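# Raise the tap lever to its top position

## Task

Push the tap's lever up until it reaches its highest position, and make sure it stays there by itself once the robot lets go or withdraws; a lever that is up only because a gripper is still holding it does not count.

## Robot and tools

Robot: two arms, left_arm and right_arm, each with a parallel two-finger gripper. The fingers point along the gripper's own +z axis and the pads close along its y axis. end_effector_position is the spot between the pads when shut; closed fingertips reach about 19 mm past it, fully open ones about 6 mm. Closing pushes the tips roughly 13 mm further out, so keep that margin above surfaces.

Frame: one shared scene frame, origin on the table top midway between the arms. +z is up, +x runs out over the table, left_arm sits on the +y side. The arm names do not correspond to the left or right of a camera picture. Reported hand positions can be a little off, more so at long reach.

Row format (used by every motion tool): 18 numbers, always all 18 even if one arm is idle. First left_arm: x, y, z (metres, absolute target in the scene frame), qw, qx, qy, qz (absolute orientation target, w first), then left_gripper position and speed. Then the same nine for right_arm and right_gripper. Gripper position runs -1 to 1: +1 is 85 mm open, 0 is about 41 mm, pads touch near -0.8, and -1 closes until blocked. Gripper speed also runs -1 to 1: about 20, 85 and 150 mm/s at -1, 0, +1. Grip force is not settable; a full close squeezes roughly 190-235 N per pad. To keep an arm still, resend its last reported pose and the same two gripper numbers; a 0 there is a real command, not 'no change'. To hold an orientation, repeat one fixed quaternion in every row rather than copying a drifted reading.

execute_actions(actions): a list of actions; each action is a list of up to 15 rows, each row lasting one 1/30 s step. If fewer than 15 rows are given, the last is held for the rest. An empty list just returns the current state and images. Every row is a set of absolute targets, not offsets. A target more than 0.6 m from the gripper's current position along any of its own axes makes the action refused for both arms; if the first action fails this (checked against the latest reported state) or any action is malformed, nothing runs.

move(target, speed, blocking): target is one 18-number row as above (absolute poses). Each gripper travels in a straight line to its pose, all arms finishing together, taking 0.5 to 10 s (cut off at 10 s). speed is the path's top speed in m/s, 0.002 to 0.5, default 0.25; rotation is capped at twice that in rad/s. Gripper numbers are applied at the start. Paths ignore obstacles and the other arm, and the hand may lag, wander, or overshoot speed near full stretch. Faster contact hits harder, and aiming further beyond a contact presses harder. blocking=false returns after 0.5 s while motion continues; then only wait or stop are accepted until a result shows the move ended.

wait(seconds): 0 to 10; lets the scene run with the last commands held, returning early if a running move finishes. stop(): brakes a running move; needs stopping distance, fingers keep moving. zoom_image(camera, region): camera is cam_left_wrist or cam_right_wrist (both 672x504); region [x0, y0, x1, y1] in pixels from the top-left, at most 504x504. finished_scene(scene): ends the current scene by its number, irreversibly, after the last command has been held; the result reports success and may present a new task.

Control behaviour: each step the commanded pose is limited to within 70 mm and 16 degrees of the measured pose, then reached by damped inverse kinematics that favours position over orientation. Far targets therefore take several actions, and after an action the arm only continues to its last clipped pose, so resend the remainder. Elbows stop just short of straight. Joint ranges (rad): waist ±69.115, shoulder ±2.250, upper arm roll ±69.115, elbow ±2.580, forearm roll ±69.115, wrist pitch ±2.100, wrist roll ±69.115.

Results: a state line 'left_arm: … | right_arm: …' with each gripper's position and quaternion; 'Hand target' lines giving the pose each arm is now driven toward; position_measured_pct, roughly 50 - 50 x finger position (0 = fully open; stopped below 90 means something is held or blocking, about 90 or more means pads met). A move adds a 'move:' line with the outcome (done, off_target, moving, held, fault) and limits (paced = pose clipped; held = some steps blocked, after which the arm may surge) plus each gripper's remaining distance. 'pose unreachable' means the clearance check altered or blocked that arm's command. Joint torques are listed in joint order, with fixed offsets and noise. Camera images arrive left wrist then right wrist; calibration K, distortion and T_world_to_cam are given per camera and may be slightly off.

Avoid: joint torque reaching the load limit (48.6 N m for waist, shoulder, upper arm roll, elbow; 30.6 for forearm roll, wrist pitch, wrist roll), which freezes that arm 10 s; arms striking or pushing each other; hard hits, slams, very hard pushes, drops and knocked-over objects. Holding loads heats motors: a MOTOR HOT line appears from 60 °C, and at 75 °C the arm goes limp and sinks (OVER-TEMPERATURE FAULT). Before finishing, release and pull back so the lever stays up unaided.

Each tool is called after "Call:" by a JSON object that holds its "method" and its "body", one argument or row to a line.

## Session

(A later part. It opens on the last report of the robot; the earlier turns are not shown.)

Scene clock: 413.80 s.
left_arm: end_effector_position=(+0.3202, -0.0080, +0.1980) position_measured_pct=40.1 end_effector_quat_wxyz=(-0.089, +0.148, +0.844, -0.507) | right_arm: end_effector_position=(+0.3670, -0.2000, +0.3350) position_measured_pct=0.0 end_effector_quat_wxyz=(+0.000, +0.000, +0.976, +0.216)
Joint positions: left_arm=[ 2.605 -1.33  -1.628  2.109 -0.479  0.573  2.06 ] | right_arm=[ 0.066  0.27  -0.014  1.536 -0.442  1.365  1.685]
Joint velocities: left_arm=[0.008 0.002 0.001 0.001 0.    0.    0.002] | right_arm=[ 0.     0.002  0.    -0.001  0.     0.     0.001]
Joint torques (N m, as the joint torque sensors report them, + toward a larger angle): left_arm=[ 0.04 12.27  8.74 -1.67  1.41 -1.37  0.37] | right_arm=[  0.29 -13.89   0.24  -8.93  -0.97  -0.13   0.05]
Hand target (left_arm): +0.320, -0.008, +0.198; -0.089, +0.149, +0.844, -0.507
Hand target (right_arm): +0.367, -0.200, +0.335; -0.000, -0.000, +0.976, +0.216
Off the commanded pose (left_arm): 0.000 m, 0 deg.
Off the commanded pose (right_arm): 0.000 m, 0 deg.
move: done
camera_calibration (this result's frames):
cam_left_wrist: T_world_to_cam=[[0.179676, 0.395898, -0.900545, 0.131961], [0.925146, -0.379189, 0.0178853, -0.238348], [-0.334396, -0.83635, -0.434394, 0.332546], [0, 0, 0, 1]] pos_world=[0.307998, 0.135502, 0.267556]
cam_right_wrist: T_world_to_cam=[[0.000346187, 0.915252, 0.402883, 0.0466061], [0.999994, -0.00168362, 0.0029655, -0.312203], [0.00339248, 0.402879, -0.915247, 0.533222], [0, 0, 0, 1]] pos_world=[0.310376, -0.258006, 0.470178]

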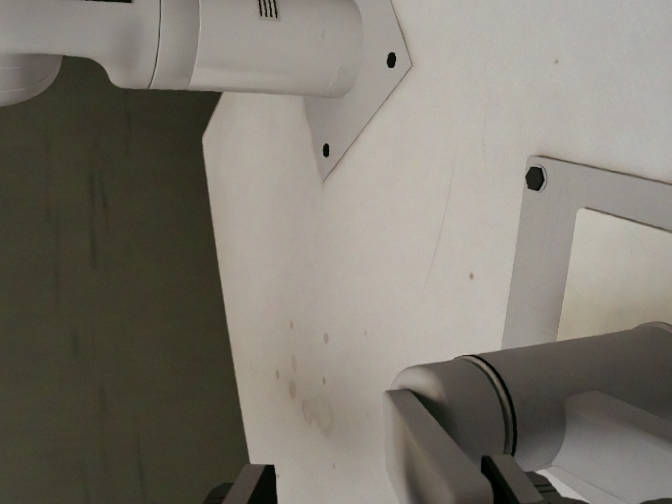

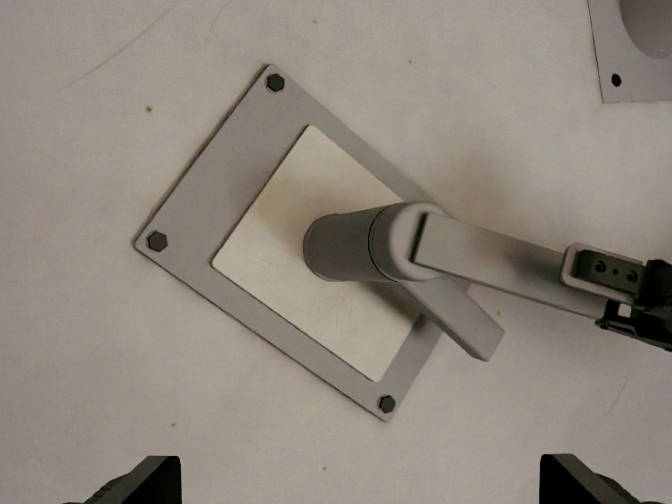

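Call:
{"method": "execute_actions", "body": {
  "actions": [
    [[0.3195, -0.0097, 0.2008, -0.08945, 0.14886, 0.84419, -0.50724, 0.2, 0.5, 0.367, -0.20, 0.335, 0.0, 0.0, 0.9763, 0.2164, 1, 0]]
  ]
}}

Scene clock: 416.37 s.
left_arm: end_effector_position=(+0.3195, -0.0097, +0.2008) position_measured_pct=40.1 end_effector_quat_wxyz=(-0.089, +0.149, +0.844, -0.507) | right_arm: end_effector_position=(+0.3670, -0.2000, +0.3350) position_measured_pct=0.0 end_effector_quat_wxyz=(-0.000, +0.000, +0.976, +0.216)
Joint positions: left_arm=[ 2.609 -1.325 -1.623  2.108 -0.475  0.572  2.064] | right_arm=[ 0.066  0.27  -0.014  1.536 -0.442  1.365  1.685]
Joint velocities: left_arm=[ 0.     0.    -0.001  0.     0.001 -0.     0.001] | right_arm=[ 0.    -0.     0.    -0.002  0.    -0.     0.001]
Joint torques (N m, as the joint torque sensors report them, + toward a larger angle): left_arm=[ 0.16 12.49  9.25 -1.82  1.36 -1.28  0.28] | right_arm=[  0.26 -13.95   0.26  -9.09  -1.    -0.02   0.  ]
Hand target (left_arm): +0.320, -0.010, +0.201; -0.089, +0.149, +0.844, -0.507
Hand target (right_arm): +0.367, -0.200, +0.335; -0.000, -0.000, +0.976, +0.216
Off the commanded pose (left_arm): 0.000 m, 0 deg.
Off the commanded pose (right_arm): 0.000 m, 0 deg.
camera_calibration (this result's frames):
cam_left_wrist: T_world_to_cam=[[0.180171, 0.394967, -0.900855, 0.135185], [0.924686, -0.380296, 0.0182019, -0.238322], [-0.335402, -0.836287, -0.433739, 0.332341], [0, 0, 0, 1]] pos_world=[0.307484, 0.133906, 0.270269]
cam_right_wrist: T_world_to_cam=[[0.000346324, 0.915252, 0.402883, 0.0466061], [0.999994, -0.00168358, 0.00296508, -0.312203], [0.00339208, 0.402879, -0.915247, 0.533222], [0, 0, 0, 1]] pos_world=[0.310376, -0.258006, 0.470178]

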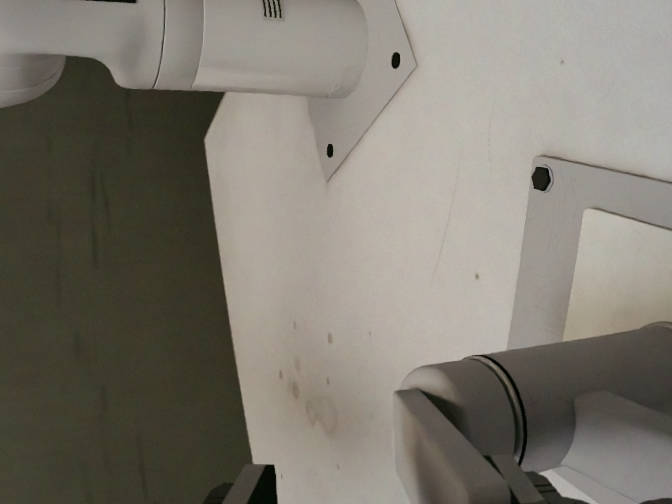

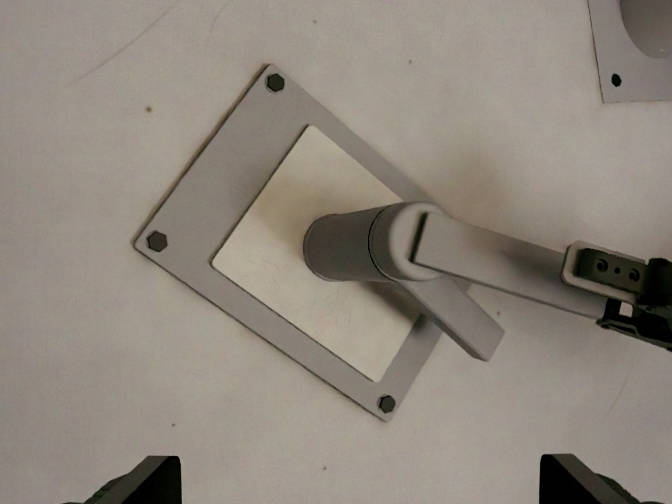

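Call:
{"method": "execute_actions", "body": {
  "actions": [
    [[0.3190, -0.0110, 0.2035, -0.08945, 0.14886, 0.84419, -0.50724, 0.2, 0.5, 0.367, -0.20, 0.335, 0.0, 0.0, 0.9763, 0.2164, 1, 0]]
  ]
}}

Scene clock: 419.20 s.
left_arm: end_effector_position=(+0.3194, -0.0099, +0.2012) position_measured_pct=40.1 end_effector_quat_wxyz=(-0.090, +0.148, +0.845, -0.505) | right_arm: end_effector_position=(+0.3670, -0.2000, +0.3350) position_measured_pct=0.0 end_effector_quat_wxyz=(-0.000, +0.000, +0.976, +0.216)
Joint positions: left_arm=[ 2.61  -1.321 -1.622  2.108 -0.476  0.574  2.071] | right_arm=[ 0.066  0.27  -0.014  1.536 -0.442  1.365  1.685]
Joint velocities: left_arm=[-0.    -0.002  0.003 -0.    -0.006  0.002  0.006] | right_arm=[ 0.001  0.003 -0.    -0.001  0.001 -0.     0.   ]
Joint torques (N m, as the joint torque sensors report them, + toward a larger angle): left_arm=[ 1.06 12.96 12.74 -1.1   2.41 -1.77  0.09] | right_arm=[  0.24 -13.71   0.31  -8.99  -1.07  -0.11  -0.04]
Hand target (left_arm): +0.319, -0.011, +0.203; -0.089, +0.149, +0.844, -0.507
Hand target (right_arm): +0.367, -0.200, +0.335; -0.000, -0.000, +0.976, +0.216
Off the commanded pose (left_arm): 0.003 m, 0 deg.
Off the commanded pose (right_arm): 0.000 m, 0 deg.
camera_calibration (this result's frames):
cam_left_wrist: T_world_to_cam=[[0.179211, 0.398978, -0.899278, 0.135709], [0.924907, -0.379864, 0.0157856, -0.237888], [-0.335305, -0.834578, -0.437093, 0.332951], [0, 0, 0, 1]] pos_world=[0.307345, 0.133363, 0.271327]
cam_right_wrist: T_world_to_cam=[[0.000346276, 0.915252, 0.402883, 0.0466061], [0.999994, -0.00168355, 0.00296512, -0.312203], [0.0033921, 0.402879, -0.915247, 0.533222], [0, 0, 0, 1]] pos_world=[0.310376, -0.258006, 0.470178]

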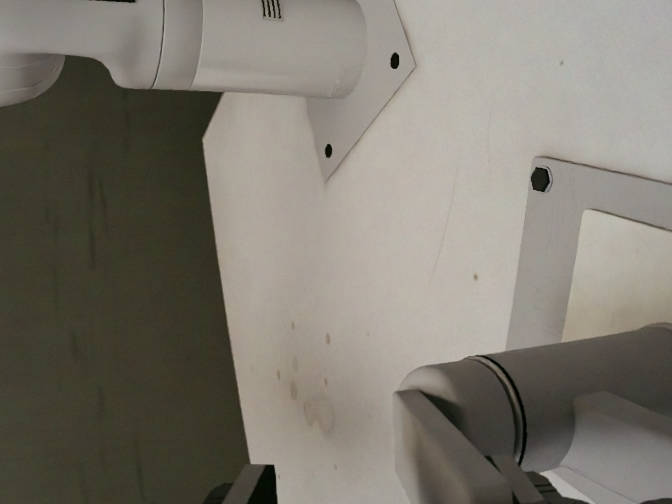

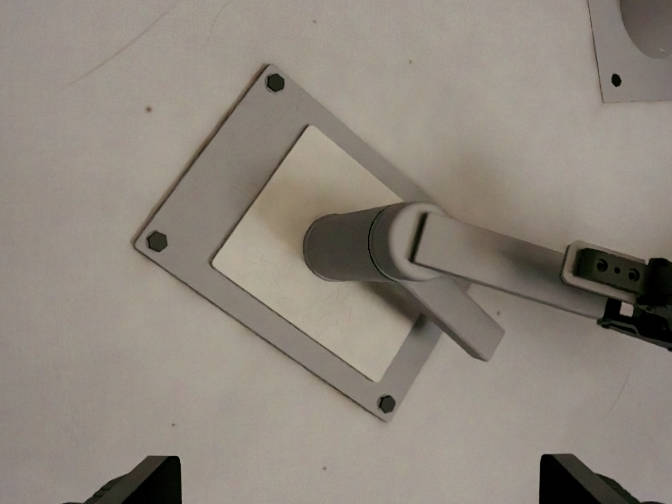

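Call:
{"method": "move", "body": {
  "target": [0.3448, 0.0559, 0.2178, -0.08945, 0.14886, 0.84419, -0.50724, 0.2, 0.5, 0.367, -0.20, 0.335, 0.0, 0.0, 0.9763, 0.2164, 1, 0],
  "speed": 0.15
}}

Scene clock: 423.23 s.
left_arm: end_effector_position=(+0.3447, +0.0555, +0.2180) position_measured_pct=40.1 end_effector_quat_wxyz=(-0.090, +0.149, +0.844, -0.507) | right_arm: end_effector_position=(+0.3670, -0.2000, +0.3350) position_measured_pct=0.0 end_effector_quat_wxyz=(+0.000, +0.000, +0.976, +0.216)
Joint positions: left_arm=[ 2.448 -1.365 -1.54   2.023 -0.427  0.817  1.983] | right_arm=[ 0.066  0.27  -0.014  1.536 -0.442  1.365  1.685]
Joint velocities: left_arm=[-0.007 -0.002 -0.002 -0.001 -0.    -0.    -0.002] | right_arm=[-0.    -0.001 -0.     0.    -0.    -0.    -0.001]
Joint torques (N m, as the joint torque sensors report them, + toward a larger angle): left_arm=[-0.21 12.59  8.82 -1.82  1.51 -1.    0.3 ] | right_arm=[  0.3  -13.85   0.27  -9.04  -0.96  -0.01  -0.06]
Hand target (left_arm): +0.345, +0.056, +0.218; -0.090, +0.149, +0.844, -0.508
Hand target (right_arm): +0.367, -0.200, +0.335; -0.000, -0.000, +0.976, +0.216
Off the commanded pose (left_arm): 0.000 m, 0 deg.
Off the commanded pose (right_arm): 0.000 m, 0 deg.
move: done
camera_calibration (this result's frames):
cam_left_wrist: T_world_to_cam=[[0.180668, 0.3941, -0.901135, 0.120336], [0.924217, -0.381419, 0.0184872, -0.236919], [-0.336424, -0.836185, -0.433145, 0.403009], [0, 0, 0, 1]] pos_world=[0.332806, 0.1992, 0.28738]
cam_right_wrist: T_world_to_cam=[[0.00034643, 0.915252, 0.402883, 0.0466063], [0.999994, -0.0016838, 0.00296531, -0.312203], [0.00339238, 0.402879, -0.915247, 0.533222], [0, 0, 0, 1]] pos_world=[0.310376, -0.258006, 0.470178]

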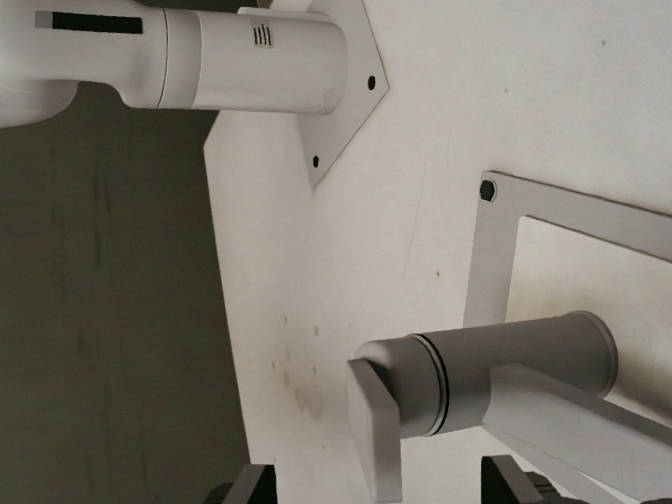

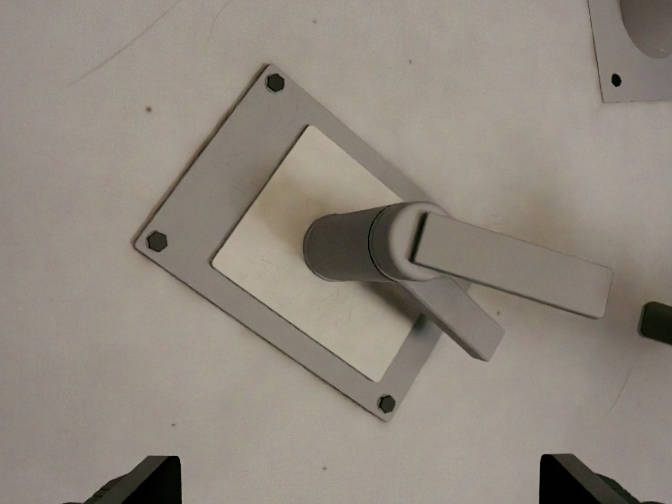

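The lever is at its upper stop and stays there on its own. Ending scene 1.

Call:
{"method": "finished_scene", "body": {
  "scene": 1
}}

The scene is finished: the task was done.


## Next scene

The same job, from a new start.

Call:
{"method": "execute_actions", "body": {
  "actions": []
}}

Scene clock: 0.00 s.
left_arm: end_effector_position=(+0.5017, +0.3557, +0.1995) position_measured_pct=0.0 end_effector_quat_wxyz=(+0.001, -0.070, +0.998, -0.001) | right_arm: end_effector_position=(+0.2371, +0.1108, +0.3292) position_measured_pct=0.0 end_effector_quat_wxyz=(+0.037, +0.802, -0.596, +0.010)
Joint positions: left_arm=[-0.053  0.433 -0.003  1.657  0.003  1.051  1.515] | right_arm=[-0.883  0.525 -0.185  1.08   0.102  1.621  2.352]
Joint velocities: left_arm=[-0.     0.    -0.001 -0.     0.001 -0.     0.   ] | right_arm=[-0.001 -0.002 -0.001 -0.001  0.    -0.    -0.001]
Joint torques (N m, as the joint torque sensors report them, + toward a larger angle): no reading
Hand target (left_arm): +0.502, +0.356, +0.199; +0.001, -0.070, +0.998, -0.001
Hand target (right_arm): +0.237, +0.111, +0.329; +0.037, +0.802, -0.596, +0.010
camera_calibration (this result's frames):
cam_left_wrist: T_world_to_cam=[[-0.105686, 0.993498, -0.042337, -0.283904], [0.994157, 0.104625, -0.026547, -0.466265], [-0.0219449, -0.0448953, -0.998751, 0.372407], [0, 0, 0, 1]] pos_world=[0.441708, 0.34756, 0.347544]
cam_right_wrist: T_world_to_cam=[[-0.957095, -0.288621, 0.0258111, 0.249034], [-0.289662, 0.955395, -0.0575933, 0.037862], [-0.00803715, -0.0625988, -0.998006, 0.484624], [0, 0, 0, 1]] pos_world=[0.253211, 0.0660403, 0.479411]

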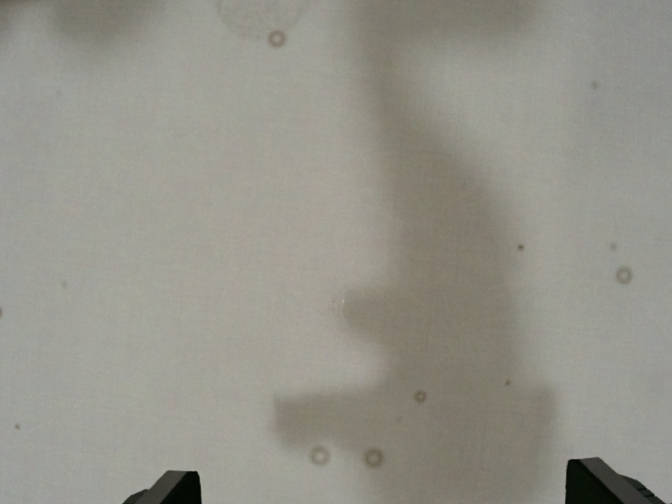

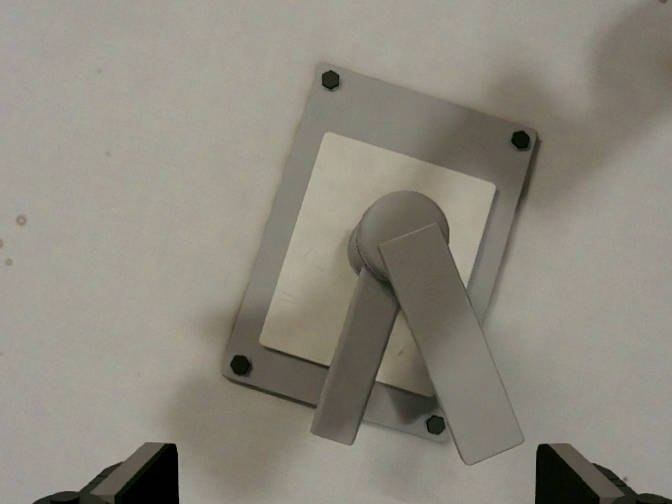

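Call:
{"method": "zoom_image", "body": {
  "camera": "cam_right_wrist",
  "region": [290, 160, 590, 480]
}}

Region (290, 160, 590, 480) of cam_right_wrist's 672x504 image, scaled by 1.575; it fills the left 472 columns of this view, and the rest is white.

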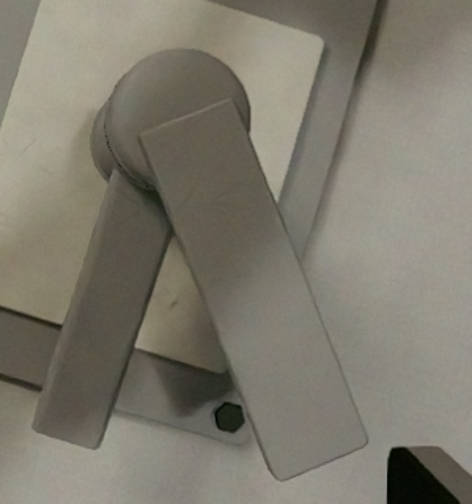

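Call:
{"method": "move", "body": {
  "target": [0.5017, 0.3557, 0.1995, 0.001, -0.070, 0.998, -0.001, 1, 0, 0.1654, 0.0912, 0.150, 0.0, 0.9019, -0.4318, 0.0, 1, 0],
  "speed": 0.22
}}

Scene clock: 84.40 s.
left_arm: end_effector_position=(+0.5017, +0.3557, +0.1995) position_measured_pct=0.0 end_effector_quat_wxyz=(+0.001, -0.070, +0.998, -0.001) | right_arm: end_effector_position=(+0.1659, +0.0916, +0.1498) position_measured_pct=0.0 end_effector_quat_wxyz=(+0.000, +0.902, -0.432, +0.000)
Joint positions: left_arm=[-0.053  0.433 -0.003  1.657  0.004  1.05   1.514] | right_arm=[-0.886  0.506 -0.288  1.739  0.174  0.922  2.536]
Joint velocities: left_arm=[ 0.    -0.    -0.     0.001 -0.    -0.     0.001] | right_arm=[-0.     0.    -0.001  0.001  0.    -0.001 -0.   ]
Joint torques (N m, as the joint torque sensors report them, + toward a larger angle): left_arm=[  0.6  -16.7   -0.19  -7.3    0.05   0.01  -0.07] | right_arm=[  0.26 -16.52  -0.51  -7.19   0.28  -0.27   0.1 ]
Hand target (left_arm): +0.502, +0.356, +0.200; +0.001, -0.070, +0.998, -0.001
Hand target (right_arm): +0.166, +0.092, +0.150; +0.000, +0.902, -0.432, +0.000
Off the commanded pose (left_arm): 0.000 m, 0 deg.
Off the commanded pose (right_arm): 0.001 m, 0 deg.
move: done
camera_calibration (this result's frames):
cam_left_wrist: T_world_to_cam=[[-0.10541, 0.993505, -0.0428614, -0.283931], [0.994204, 0.104371, -0.0258032, -0.466304], [-0.0211621, -0.0453329, -0.998748, 0.372187], [0, 0, 0, 1]] pos_world=[0.441548, 0.347627, 0.347519]
cam_right_wrist: T_world_to_cam=[[-0.77976, -0.625707, -0.0215643, 0.188533], [-0.625895, 0.779903, 0.00266177, 0.0880901], [0.0151525, 0.0155725, -0.999764, 0.293079], [0, 0, 0, 1]] pos_world=[0.197705, 0.0447009, 0.296841]

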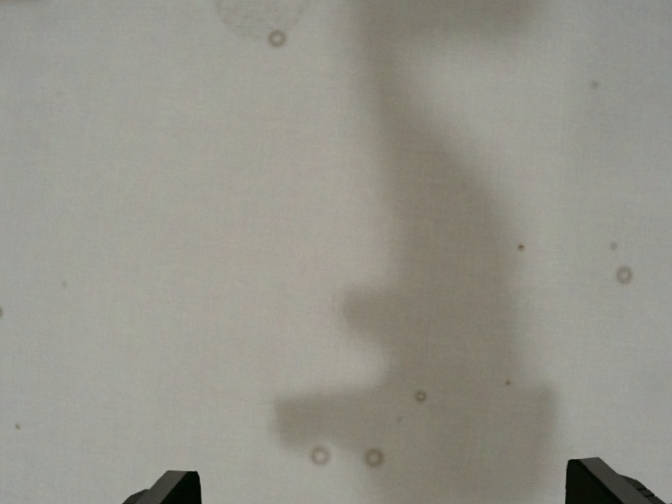

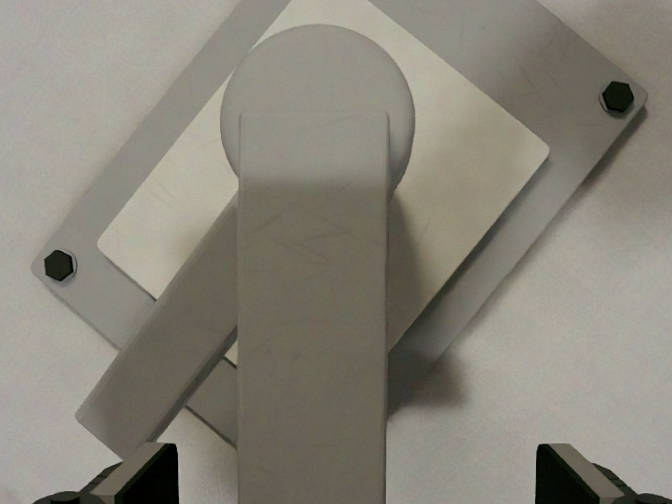

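Call:
{"method": "move", "body": {
  "target": [0.5017, 0.3557, 0.1995, 0.001, -0.070, 0.998, -0.001, 1, 0, 0.1728, 0.0971, 0.150, 0.0, 0.9019, -0.4318, 0.0, -1, 0],
  "speed": 0.1
}}

Scene clock: 100.30 s.
left_arm: end_effector_position=(+0.5017, +0.3557, +0.1995) position_measured_pct=0.0 end_effector_quat_wxyz=(+0.001, -0.070, +0.998, -0.001) | right_arm: end_effector_position=(+0.1731, +0.0975, +0.1507) position_measured_pct=60.3 end_effector_quat_wxyz=(-0.001, +0.902, -0.432, +0.000)
Joint positions: left_arm=[-0.053  0.433 -0.003  1.657  0.004  1.05   1.514] | right_arm=[-0.881  0.52  -0.286  1.71   0.175  0.935  2.547]
Joint velocities: left_arm=[ 0. -0.  0.  0.  0. -0.  0.] | right_arm=[-0.     0.001 -0.    -0.002  0.     0.     0.001]
Joint torques (N m, as the joint torque sensors report them, + toward a larger angle): left_arm=[ -0.05 -16.54  -0.01  -7.38   0.     0.17   0.09] | right_arm=[  0.22 -16.09  -0.6   -6.79   0.3   -0.36   0.22]
Hand target (left_arm): +0.502, +0.356, +0.199; +0.001, -0.070, +0.998, -0.001
Hand target (right_arm): +0.173, +0.097, +0.150; -0.000, +0.902, -0.432, -0.000
Off the commanded pose (left_arm): 0.000 m, 0 deg.
Off the commanded pose (right_arm): 0.001 m, 0 deg.
move: done
camera_calibration (this result's frames):
cam_left_wrist: T_world_to_cam=[[-0.105407, 0.993505, -0.0428618, -0.283931], [0.994204, 0.104368, -0.0258021, -0.466303], [-0.0211611, -0.0453331, -0.998748, 0.372186], [0, 0, 0, 1]] pos_world=[0.441548, 0.347627, 0.347518]
cam_right_wrist: T_world_to_cam=[[-0.779379, -0.626125, -0.023138, 0.198065], [-0.62636, 0.779523, 0.00403169, 0.0879763], [0.0155122, 0.0176349, -0.999724, 0.293495], [0, 0, 0, 1]] pos_world=[0.20492, 0.0502578, 0.297642]

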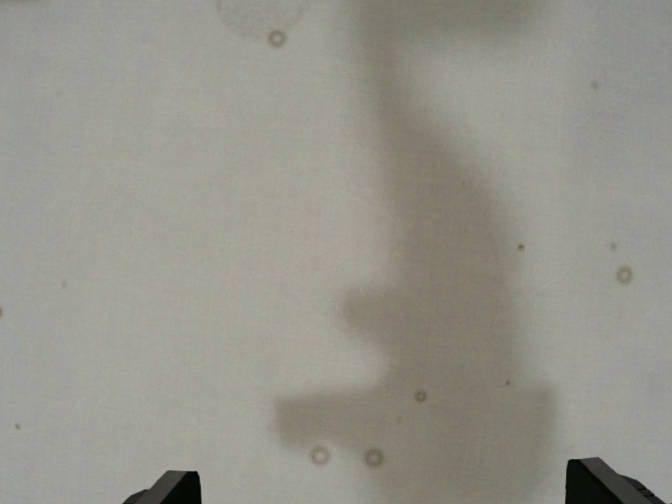

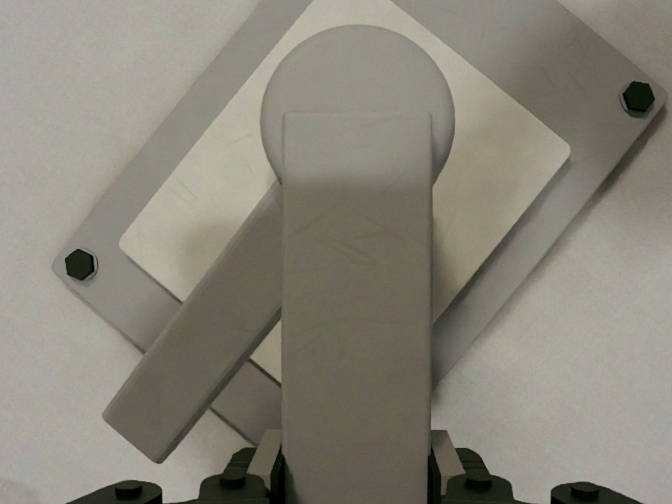

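Call:
{"method": "execute_actions", "body": {
  "actions": []
}}

Scene clock: 106.70 s.
left_arm: end_effector_position=(+0.5017, +0.3557, +0.1995) position_measured_pct=0.0 end_effector_quat_wxyz=(+0.001, -0.070, +0.998, -0.001) | right_arm: end_effector_position=(+0.1731, +0.0975, +0.1507) position_measured_pct=60.3 end_effector_quat_wxyz=(-0.001, +0.902, -0.432, +0.000)
Joint positions: left_arm=[-0.053  0.433 -0.003  1.657  0.004  1.05   1.514] | right_arm=[-0.881  0.52  -0.286  1.71   0.175  0.935  2.547]
Joint velocities: left_arm=[-0.     0.     0.     0.     0.001 -0.    -0.001] | right_arm=[-0.     0.    -0.    -0.002  0.    -0.    -0.   ]
Joint torques (N m, as the joint torque sensors report them, + toward a larger angle): left_arm=[ -0.08 -16.94   0.4   -7.55   0.11  -0.1    0.11] | right_arm=[  0.29 -16.08  -0.6   -6.67   0.4   -0.3    0.18]
Hand target (left_arm): +0.502, +0.356, +0.199; +0.001, -0.070, +0.998, -0.001
Hand target (right_arm): +0.173, +0.097, +0.150; -0.000, +0.902, -0.432, -0.000
Off the commanded pose (left_arm): 0.000 m, 0 deg.
Off the commanded pose (right_arm): 0.001 m, 0 deg.
camera_calibration (this result's frames):
cam_left_wrist: T_world_to_cam=[[-0.105408, 0.993505, -0.0428617, -0.283931], [0.994204, 0.104369, -0.0258018, -0.466303], [-0.0211608, -0.045333, -0.998748, 0.372186], [0, 0, 0, 1]] pos_world=[0.441548, 0.347627, 0.347519]
cam_right_wrist: T_world_to_cam=[[-0.77938, -0.626125, -0.0231379, 0.198065], [-0.62636, 0.779523, 0.00403413, 0.0879761], [0.0155106, 0.0176367, -0.999724, 0.293495], [0, 0, 0, 1]] pos_world=[0.20492, 0.0502573, 0.297642]

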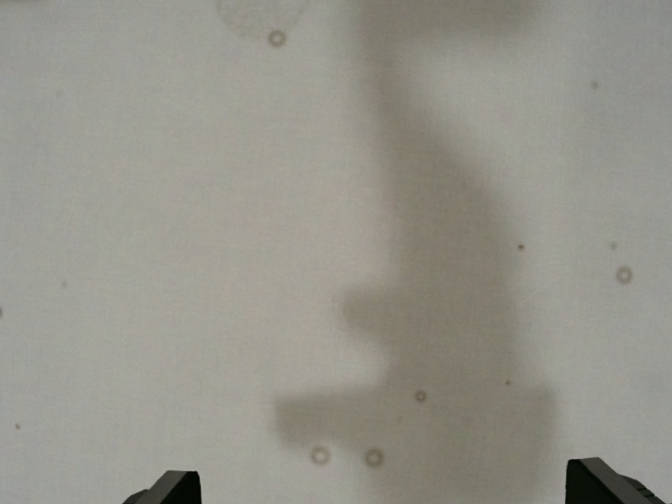

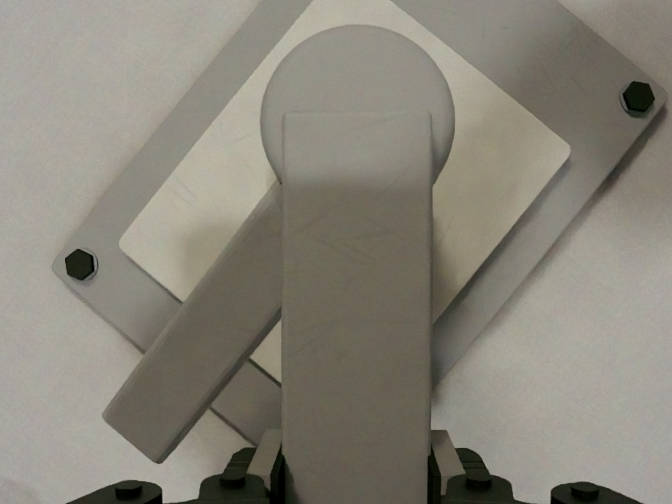

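Call:
{"method": "execute_actions", "body": {
  "actions": [
    [[0.5017, 0.3557, 0.1995, 0.001, -0.070, 0.998, -0.001, 1, 0, 0.1736, 0.0966, 0.1596, -0.0227, 0.9007, -0.4312, -0.0471, -1, 0]],
    [[0.5017, 0.3557, 0.1995, 0.001, -0.070, 0.998, -0.001, 1, 0, 0.1747, 0.0952, 0.1683, -0.0453, 0.8970, -0.4294, -0.0942, -1, 0]],
    [[0.5017, 0.3557, 0.1995, 0.001, -0.070, 0.998, -0.001, 1, 0, 0.1764, 0.0930, 0.1768, -0.0679, 0.8908, -0.4265, -0.1409, -1, 0]]
  ]
}}

Scene clock: 122.37 s.
left_arm: end_effector_position=(+0.5017, +0.3557, +0.1995) position_measured_pct=0.0 end_effector_quat_wxyz=(+0.001, -0.070, +0.998, -0.001) | right_arm: end_effector_position=(+0.1778, +0.0916, +0.1757) position_measured_pct=60.3 end_effector_quat_wxyz=(-0.067, +0.891, -0.427, -0.140)
Joint positions: left_arm=[-0.053  0.433 -0.003  1.657  0.004  1.05   1.514] | right_arm=[-0.534  0.473 -0.452  1.783 -0.131  0.841  2.932]
Joint velocities: left_arm=[-0.001 -0.    -0.001  0.    -0.001  0.    -0.001] | right_arm=[ 0.009 -0.002 -0.002 -0.    -0.011  0.001  0.01 ]
Joint torques (N m, as the joint torque sensors report them, + toward a larger angle): left_arm=[  0.17 -16.62   0.34  -7.36   0.24  -0.3    0.12] | right_arm=[ -1.57 -16.06  -3.91  -8.16  -1.69  -0.28  -0.06]
Hand target (left_arm): +0.502, +0.356, +0.199; +0.001, -0.070, +0.998, -0.001
Hand target (right_arm): +0.176, +0.093, +0.177; -0.068, +0.891, -0.426, -0.141
Off the commanded pose (left_arm): 0.000 m, 0 deg.
Off the commanded pose (right_arm): 0.002 m, 0 deg.
camera_calibration (this result's frames):
cam_left_wrist: T_world_to_cam=[[-0.105408, 0.993505, -0.0428618, -0.283931], [0.994204, 0.104369, -0.0258019, -0.466303], [-0.0211609, -0.0453331, -0.998748, 0.372186], [0, 0, 0, 1]] pos_world=[0.441548, 0.347627, 0.347519]
cam_right_wrist: T_world_to_cam=[[-0.783673, -0.620832, -0.0206174, 0.198485], [-0.595542, 0.741486, 0.309078, 0.039829], [-0.176598, 0.254494, -0.950813, 0.322448], [0, 0, 0, 1]] pos_world=[0.236211, 0.0116322, 0.298369]

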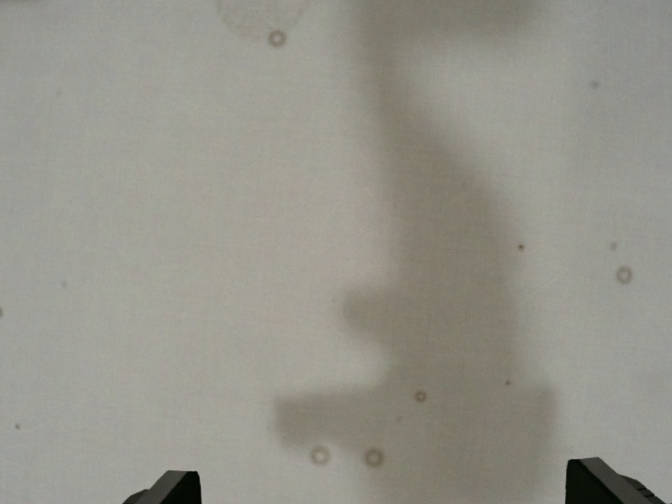

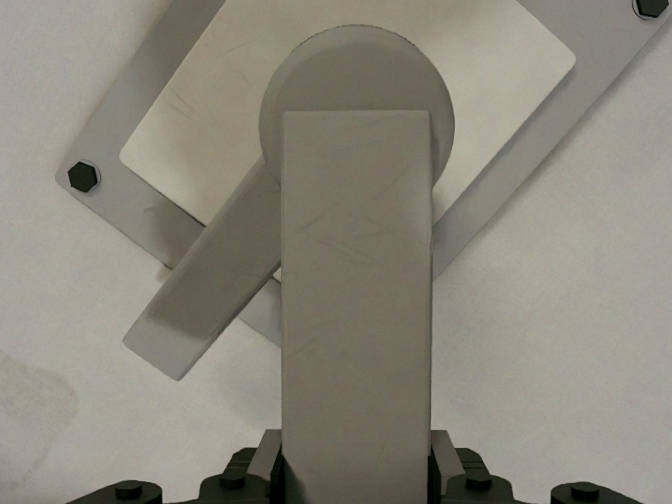

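Call:
{"method": "execute_actions", "body": {
  "actions": [
    [[0.5017, 0.3557, 0.1995, 0.001, -0.070, 0.998, -0.001, 1, 0, 0.1783, 0.0906, 0.1802, -0.0791, 0.8868, -0.4246, -0.1642, -1, 0]],
    [[0.5017, 0.3557, 0.1995, 0.001, -0.070, 0.998, -0.001, 1, 0, 0.1795, 0.0890, 0.1841, -0.0902, 0.8822, -0.4224, -0.1873, -1, 0]]
  ]
}}

Scene clock: 128.70 s.
left_arm: end_effector_position=(+0.5017, +0.3557, +0.1995) position_measured_pct=0.0 end_effector_quat_wxyz=(+0.001, -0.070, +0.998, -0.001) | right_arm: end_effector_position=(+0.1805, +0.0883, +0.1833) position_measured_pct=60.3 end_effector_quat_wxyz=(-0.090, +0.882, -0.423, -0.186)
Joint positions: left_arm=[-0.053  0.433 -0.003  1.657  0.004  1.05   1.514] | right_arm=[-0.406  0.481 -0.517  1.801 -0.238  0.833  3.074]
Joint velocities: left_arm=[-0.001 -0.    -0.001  0.    -0.001 -0.     0.001] | right_arm=[ 0.003  0.002 -0.002  0.    -0.001  0.     0.   ]
Joint torques (N m, as the joint torque sensors report them, + toward a larger angle): left_arm=[  0.12 -16.51   0.51  -7.28  -0.14   0.1    0.06] | right_arm=[ -0.19 -15.91  -3.2   -7.65  -1.44   0.19  -0.18]
Hand target (left_arm): +0.502, +0.356, +0.199; +0.001, -0.070, +0.998, -0.001
Hand target (right_arm): +0.180, +0.089, +0.184; -0.090, +0.882, -0.422, -0.187
Off the commanded pose (left_arm): 0.000 m, 0 deg.
Off the commanded pose (right_arm): 0.001 m, 0 deg.
camera_calibration (this result's frames):
cam_left_wrist: T_world_to_cam=[[-0.105407, 0.993505, -0.0428619, -0.283931], [0.994204, 0.104368, -0.025802, -0.466303], [-0.021161, -0.0453332, -0.998748, 0.372186], [0, 0, 0, 1]] pos_world=[0.441548, 0.347627, 0.347519]
cam_right_wrist: T_world_to_cam=[[-0.785095, -0.61903, -0.0206884, 0.198829], [-0.571844, 0.71161, 0.408174, 0.0217219], [-0.23795, 0.332286, -0.91267, 0.328186], [0, 0, 0, 1]] pos_world=[0.246613, -0.00142824, 0.294772]

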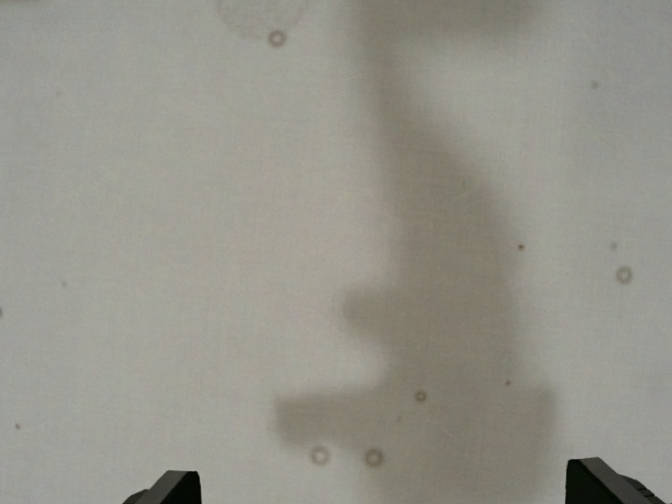

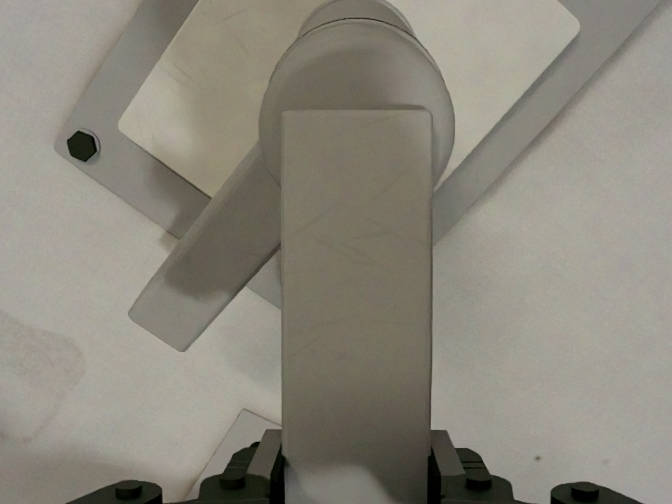

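Call:
{"method": "execute_actions", "body": {
  "actions": [
    [[0.5017, 0.3557, 0.1995, 0.001, -0.070, 0.998, -0.001, 1, 0, 0.1814, 0.0867, 0.1877, -0.1013, 0.8770, -0.4199, -0.2103, -1, 0]]
  ]
}}

Scene clock: 131.60 s.
left_arm: end_effector_position=(+0.5017, +0.3557, +0.1995) position_measured_pct=0.0 end_effector_quat_wxyz=(+0.001, -0.070, +0.998, -0.001) | right_arm: end_effector_position=(+0.1799, +0.0876, +0.1837) position_measured_pct=60.3 end_effector_quat_wxyz=(-0.099, +0.878, -0.418, -0.212)
Joint positions: left_arm=[-0.053  0.433 -0.003  1.657  0.004  1.05   1.514] | right_arm=[-0.348  0.499 -0.55   1.809 -0.287  0.83   3.144]
Joint velocities: left_arm=[ 0.001 -0.    -0.     0.     0.001 -0.    -0.001] | right_arm=[ 0.004  0.001 -0.004 -0.     0.     0.     0.001]
Joint torques (N m, as the joint torque sensors report them, + toward a larger angle): left_arm=[ -0.1  -16.57   0.32  -6.8    0.43  -0.2   -0.06] | right_arm=[  3.8  -21.64  -2.17  -8.32  -1.99   2.55  -0.55]
Hand target (left_arm): +0.502, +0.356, +0.199; +0.001, -0.070, +0.998, -0.001
Hand target (right_arm): +0.181, +0.087, +0.188; -0.101, +0.877, -0.420, -0.210
Off the commanded pose (left_arm): 0.000 m, 0 deg.
Off the commanded pose (right_arm): 0.004 m, 0 deg.
camera_calibration (this result's frames):
cam_left_wrist: T_world_to_cam=[[-0.105407, 0.993505, -0.0428618, -0.283931], [0.994204, 0.104368, -0.0258019, -0.466303], [-0.0211609, -0.0453331, -0.998748, 0.372186], [0, 0, 0, 1]] pos_world=[0.441548, 0.347627, 0.347519]
cam_right_wrist: T_world_to_cam=[[-0.782366, -0.622615, -0.0159535, 0.196875], [-0.559335, 0.691121, 0.457707, 0.0121127], [-0.273949, 0.367018, -0.88896, 0.327726], [0, 0, 0, 1]] pos_world=[0.250584, -0.00607523, 0.288932]

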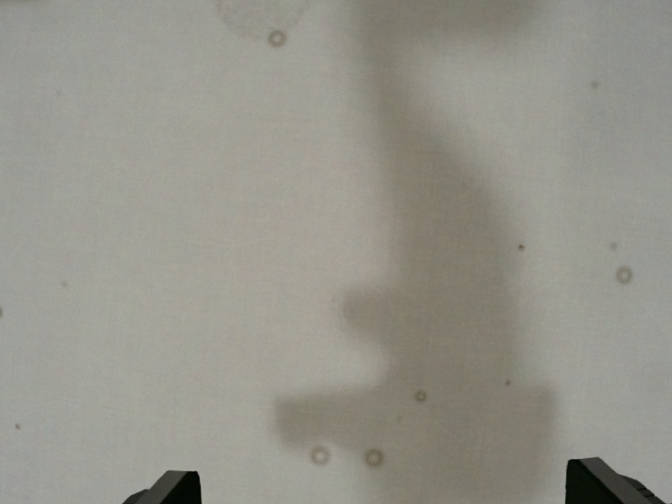

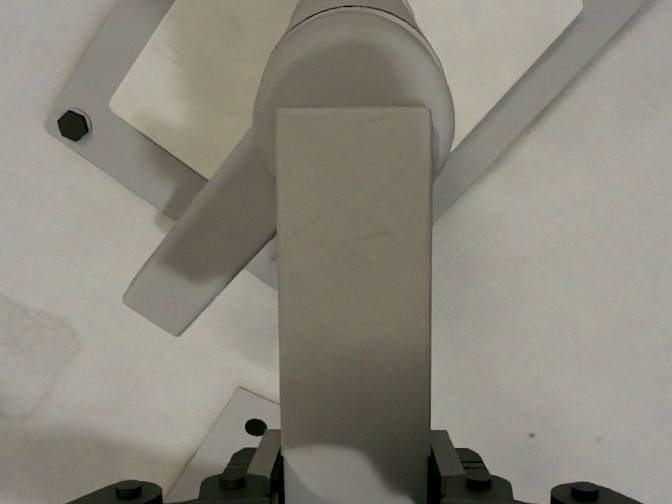

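Call:
{"method": "execute_actions", "body": {
  "actions": [
    [[0.5017, 0.3557, 0.1995, 0.001, -0.070, 0.998, -0.001, 1, 0, 0.1801, 0.0875, 0.1845, -0.099, 0.878, -0.418, -0.212, 0.6, 1], [0.5017, 0.3557, 0.1995, 0.001, -0.070, 0.998, -0.001, 1, 0, 0.1801, 0.0875, 0.1845, -0.099, 0.878, -0.418, -0.212, 0.6, 1], [0.5017, 0.3557, 0.1995, 0.001, -0.070, 0.998, -0.001, 1, 0, 0.1801, 0.0875, 0.1845, -0.099, 0.878, -0.418, -0.212, 0.6, 1], [0.5017, 0.3557, 0.1995, 0.001, -0.070, 0.998, -0.001, 1, 0, 0.1801, 0.0875, 0.1845, -0.099, 0.878, -0.418, -0.212, 0.6, 1], [0.5017, 0.3557, 0.1995, 0.001, -0.070, 0.998, -0.001, 1, 0, 0.1801, 0.0875, 0.1845, -0.099, 0.878, -0.418, -0.212, 0.6, 1], [0.5017, 0.3557, 0.1995, 0.001, -0.070, 0.998, -0.001, 1, 0, 0.1801, 0.0875, 0.1845, -0.099, 0.878, -0.418, -0.212, 0.6, 1], [0.5017, 0.3557, 0.1995, 0.001, -0.070, 0.998, -0.001, 1, 0, 0.1801, 0.0875, 0.1845, -0.099, 0.878, -0.418, -0.212, 0.6, 1], [0.5017, 0.3557, 0.1995, 0.001, -0.070, 0.998, -0.001, 1, 0, 0.1801, 0.0875, 0.1845, -0.099, 0.878, -0.418, -0.212, 0.6, 1], [0.5017, 0.3557, 0.1995, 0.001, -0.070, 0.998, -0.001, 1, 0, 0.1801, 0.0875, 0.1845, -0.099, 0.878, -0.418, -0.212, 0.6, 1], [0.5017, 0.3557, 0.1995, 0.001, -0.070, 0.998, -0.001, 1, 0, 0.1830, 0.0840, 0.1934, -0.099, 0.878, -0.418, -0.212, 0.6, 1], [0.5017, 0.3557, 0.1995, 0.001, -0.070, 0.998, -0.001, 1, 0, 0.1858, 0.0804, 0.2023, -0.099, 0.878, -0.418, -0.212, 0.6, 1], [0.5017, 0.3557, 0.1995, 0.001, -0.070, 0.998, -0.001, 1, 0, 0.1915, 0.0733, 0.2201, -0.099, 0.878, -0.418, -0.212, 0.6, 1]]
  ]
}}

Scene clock: 141.97 s.
left_arm: end_effector_position=(+0.5017, +0.3557, +0.1995) position_measured_pct=0.0 end_effector_quat_wxyz=(+0.001, -0.070, +0.998, -0.001) | right_arm: end_effector_position=(+0.1906, +0.0751, +0.2157) position_measured_pct=20.2 end_effector_quat_wxyz=(-0.100, +0.878, -0.418, -0.211)
Joint positions: left_arm=[-0.053  0.433 -0.003  1.657  0.004  1.05   1.514] | right_arm=[-0.303  0.448 -0.552  1.763 -0.295  0.935  3.154]
Joint velocities: left_arm=[-0.001  0.     0.001  0.     0.001 -0.     0.002] | right_arm=[ 0.111 -0.122 -0.002 -0.227 -0.028  0.446  0.041]
Joint torques (N m, as the joint torque sensors report them, + toward a larger angle): left_arm=[  0.12 -16.85   0.19  -7.12   0.11  -0.01   0.  ] | right_arm=[ -1.55 -10.78  -2.84  -5.94  -0.93  -0.33   0.26]
Hand target (left_arm): +0.502, +0.356, +0.199; +0.001, -0.070, +0.998, -0.001
Hand target (right_arm): +0.191, +0.073, +0.220; -0.099, +0.878, -0.418, -0.212
Off the commanded pose (left_arm): 0.000 m, 0 deg.
Off the commanded pose (right_arm): 0.005 m, 0 deg.
camera_calibration (this result's frames):
cam_left_wrist: T_world_to_cam=[[-0.105407, 0.993505, -0.0428619, -0.283931], [0.994204, 0.104368, -0.0258021, -0.466303], [-0.0211611, -0.0453332, -0.998748, 0.372186], [0, 0, 0, 1]] pos_world=[0.441548, 0.347627, 0.347518]
cam_right_wrist: T_world_to_cam=[[-0.782997, -0.621752, -0.0184634, 0.19861], [-0.559601, 0.691147, 0.457342, 0.0122558], [-0.271592, 0.36843, -0.889099, 0.363154], [0, 0, 0, 1]] pos_world=[0.260999, -0.0187812, 0.320941]

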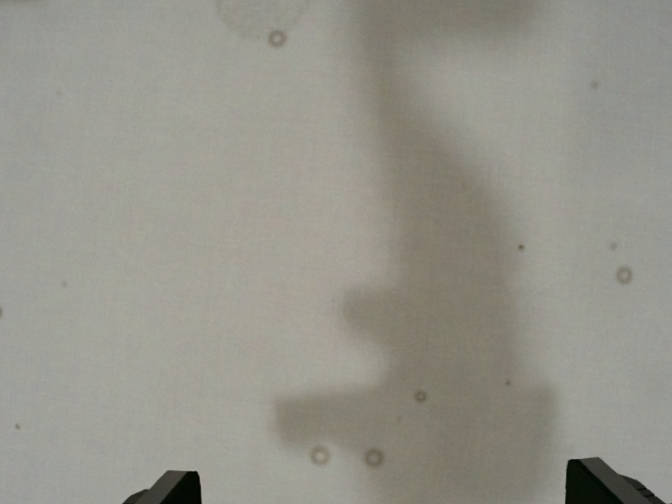

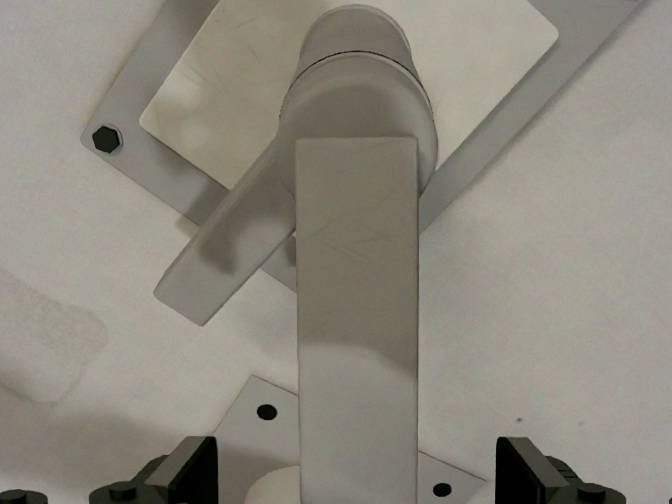

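Call:
{"method": "execute_actions", "body": {
  "actions": []
}}

Call:
{"method": "zoom_image", "body": {
  "camera": "cam_right_wrist",
  "region": [100, 0, 604, 504]
}}

Scene clock: 145.70 s.
left_arm: end_effector_position=(+0.5017, +0.3557, +0.1995) position_measured_pct=0.0 end_effector_quat_wxyz=(+0.001, -0.070, +0.998, -0.001) | right_arm: end_effector_position=(+0.1913, +0.0733, +0.2200) position_measured_pct=19.8 end_effector_quat_wxyz=(-0.099, +0.878, -0.418, -0.212)
Joint positions: left_arm=[-0.053  0.433 -0.003  1.657  0.004  1.05   1.514] | right_arm=[-0.298  0.443 -0.553  1.756 -0.296  0.952  3.156]
Joint velocities: left_arm=[-0.001 -0.     0.     0.001  0.     0.    -0.001] | right_arm=[ 0.     0.002  0.001  0.    -0.     0.     0.001]
Joint torques (N m, as the joint torque sensors report them, + toward a larger angle): left_arm=[  0.19 -17.06   0.4   -7.3    0.14   0.19   0.15] | right_arm=[  0.27 -14.61  -1.84  -7.76  -0.84  -0.17   0.1 ]
Hand target (left_arm): +0.502, +0.356, +0.199; +0.001, -0.070, +0.998, -0.001
Hand target (right_arm): +0.191, +0.073, +0.220; -0.099, +0.878, -0.418, -0.212
Off the commanded pose (left_arm): 0.000 m, 0 deg.
Off the commanded pose (right_arm): 0.000 m, 0 deg.
camera_calibration (this result's frames):
cam_left_wrist: T_world_to_cam=[[-0.105407, 0.993505, -0.042862, -0.283931], [0.994204, 0.104368, -0.025802, -0.466303], [-0.0211609, -0.0453333, -0.998748, 0.372186], [0, 0, 0, 1]] pos_world=[0.441548, 0.347627, 0.347518]
cam_right_wrist: T_world_to_cam=[[-0.781976, -0.623096, -0.0162847, 0.197496], [-0.559825, 0.690606, 0.457886, 0.0118875], [-0.27406, 0.367172, -0.888862, 0.368316], [0, 0, 0, 1]] pos_world=[0.262033, -0.0203862, 0.325155]

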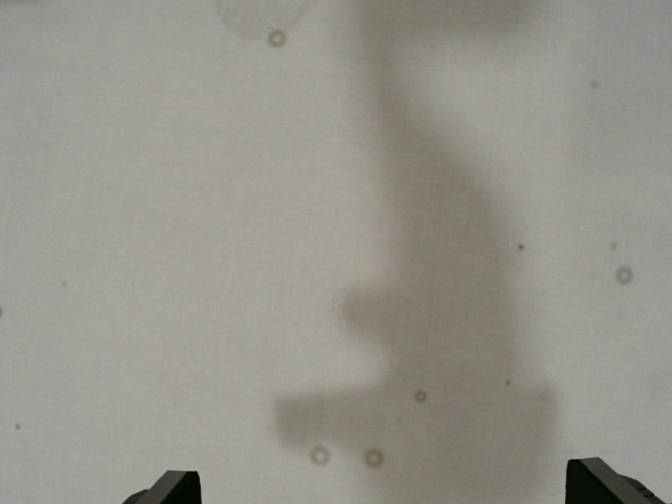

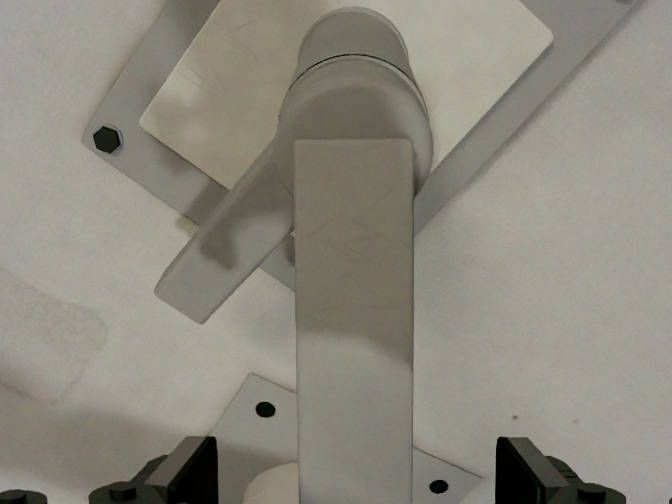

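Region (100, 0, 604, 504) of cam_right_wrist's 672x504 image, scaled by 1.000.

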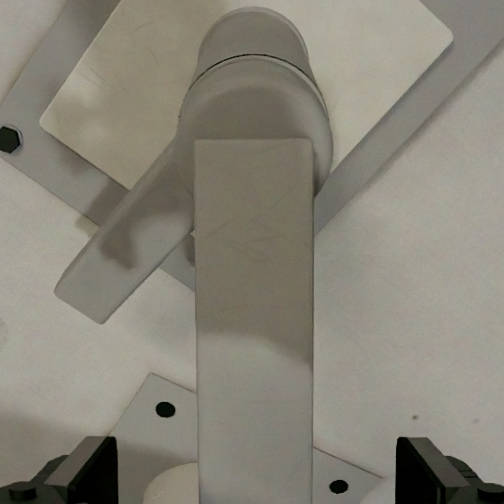

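Call:
{"method": "finished_scene", "body": {
  "scene": 2
}}

The scene is finished: the task was done.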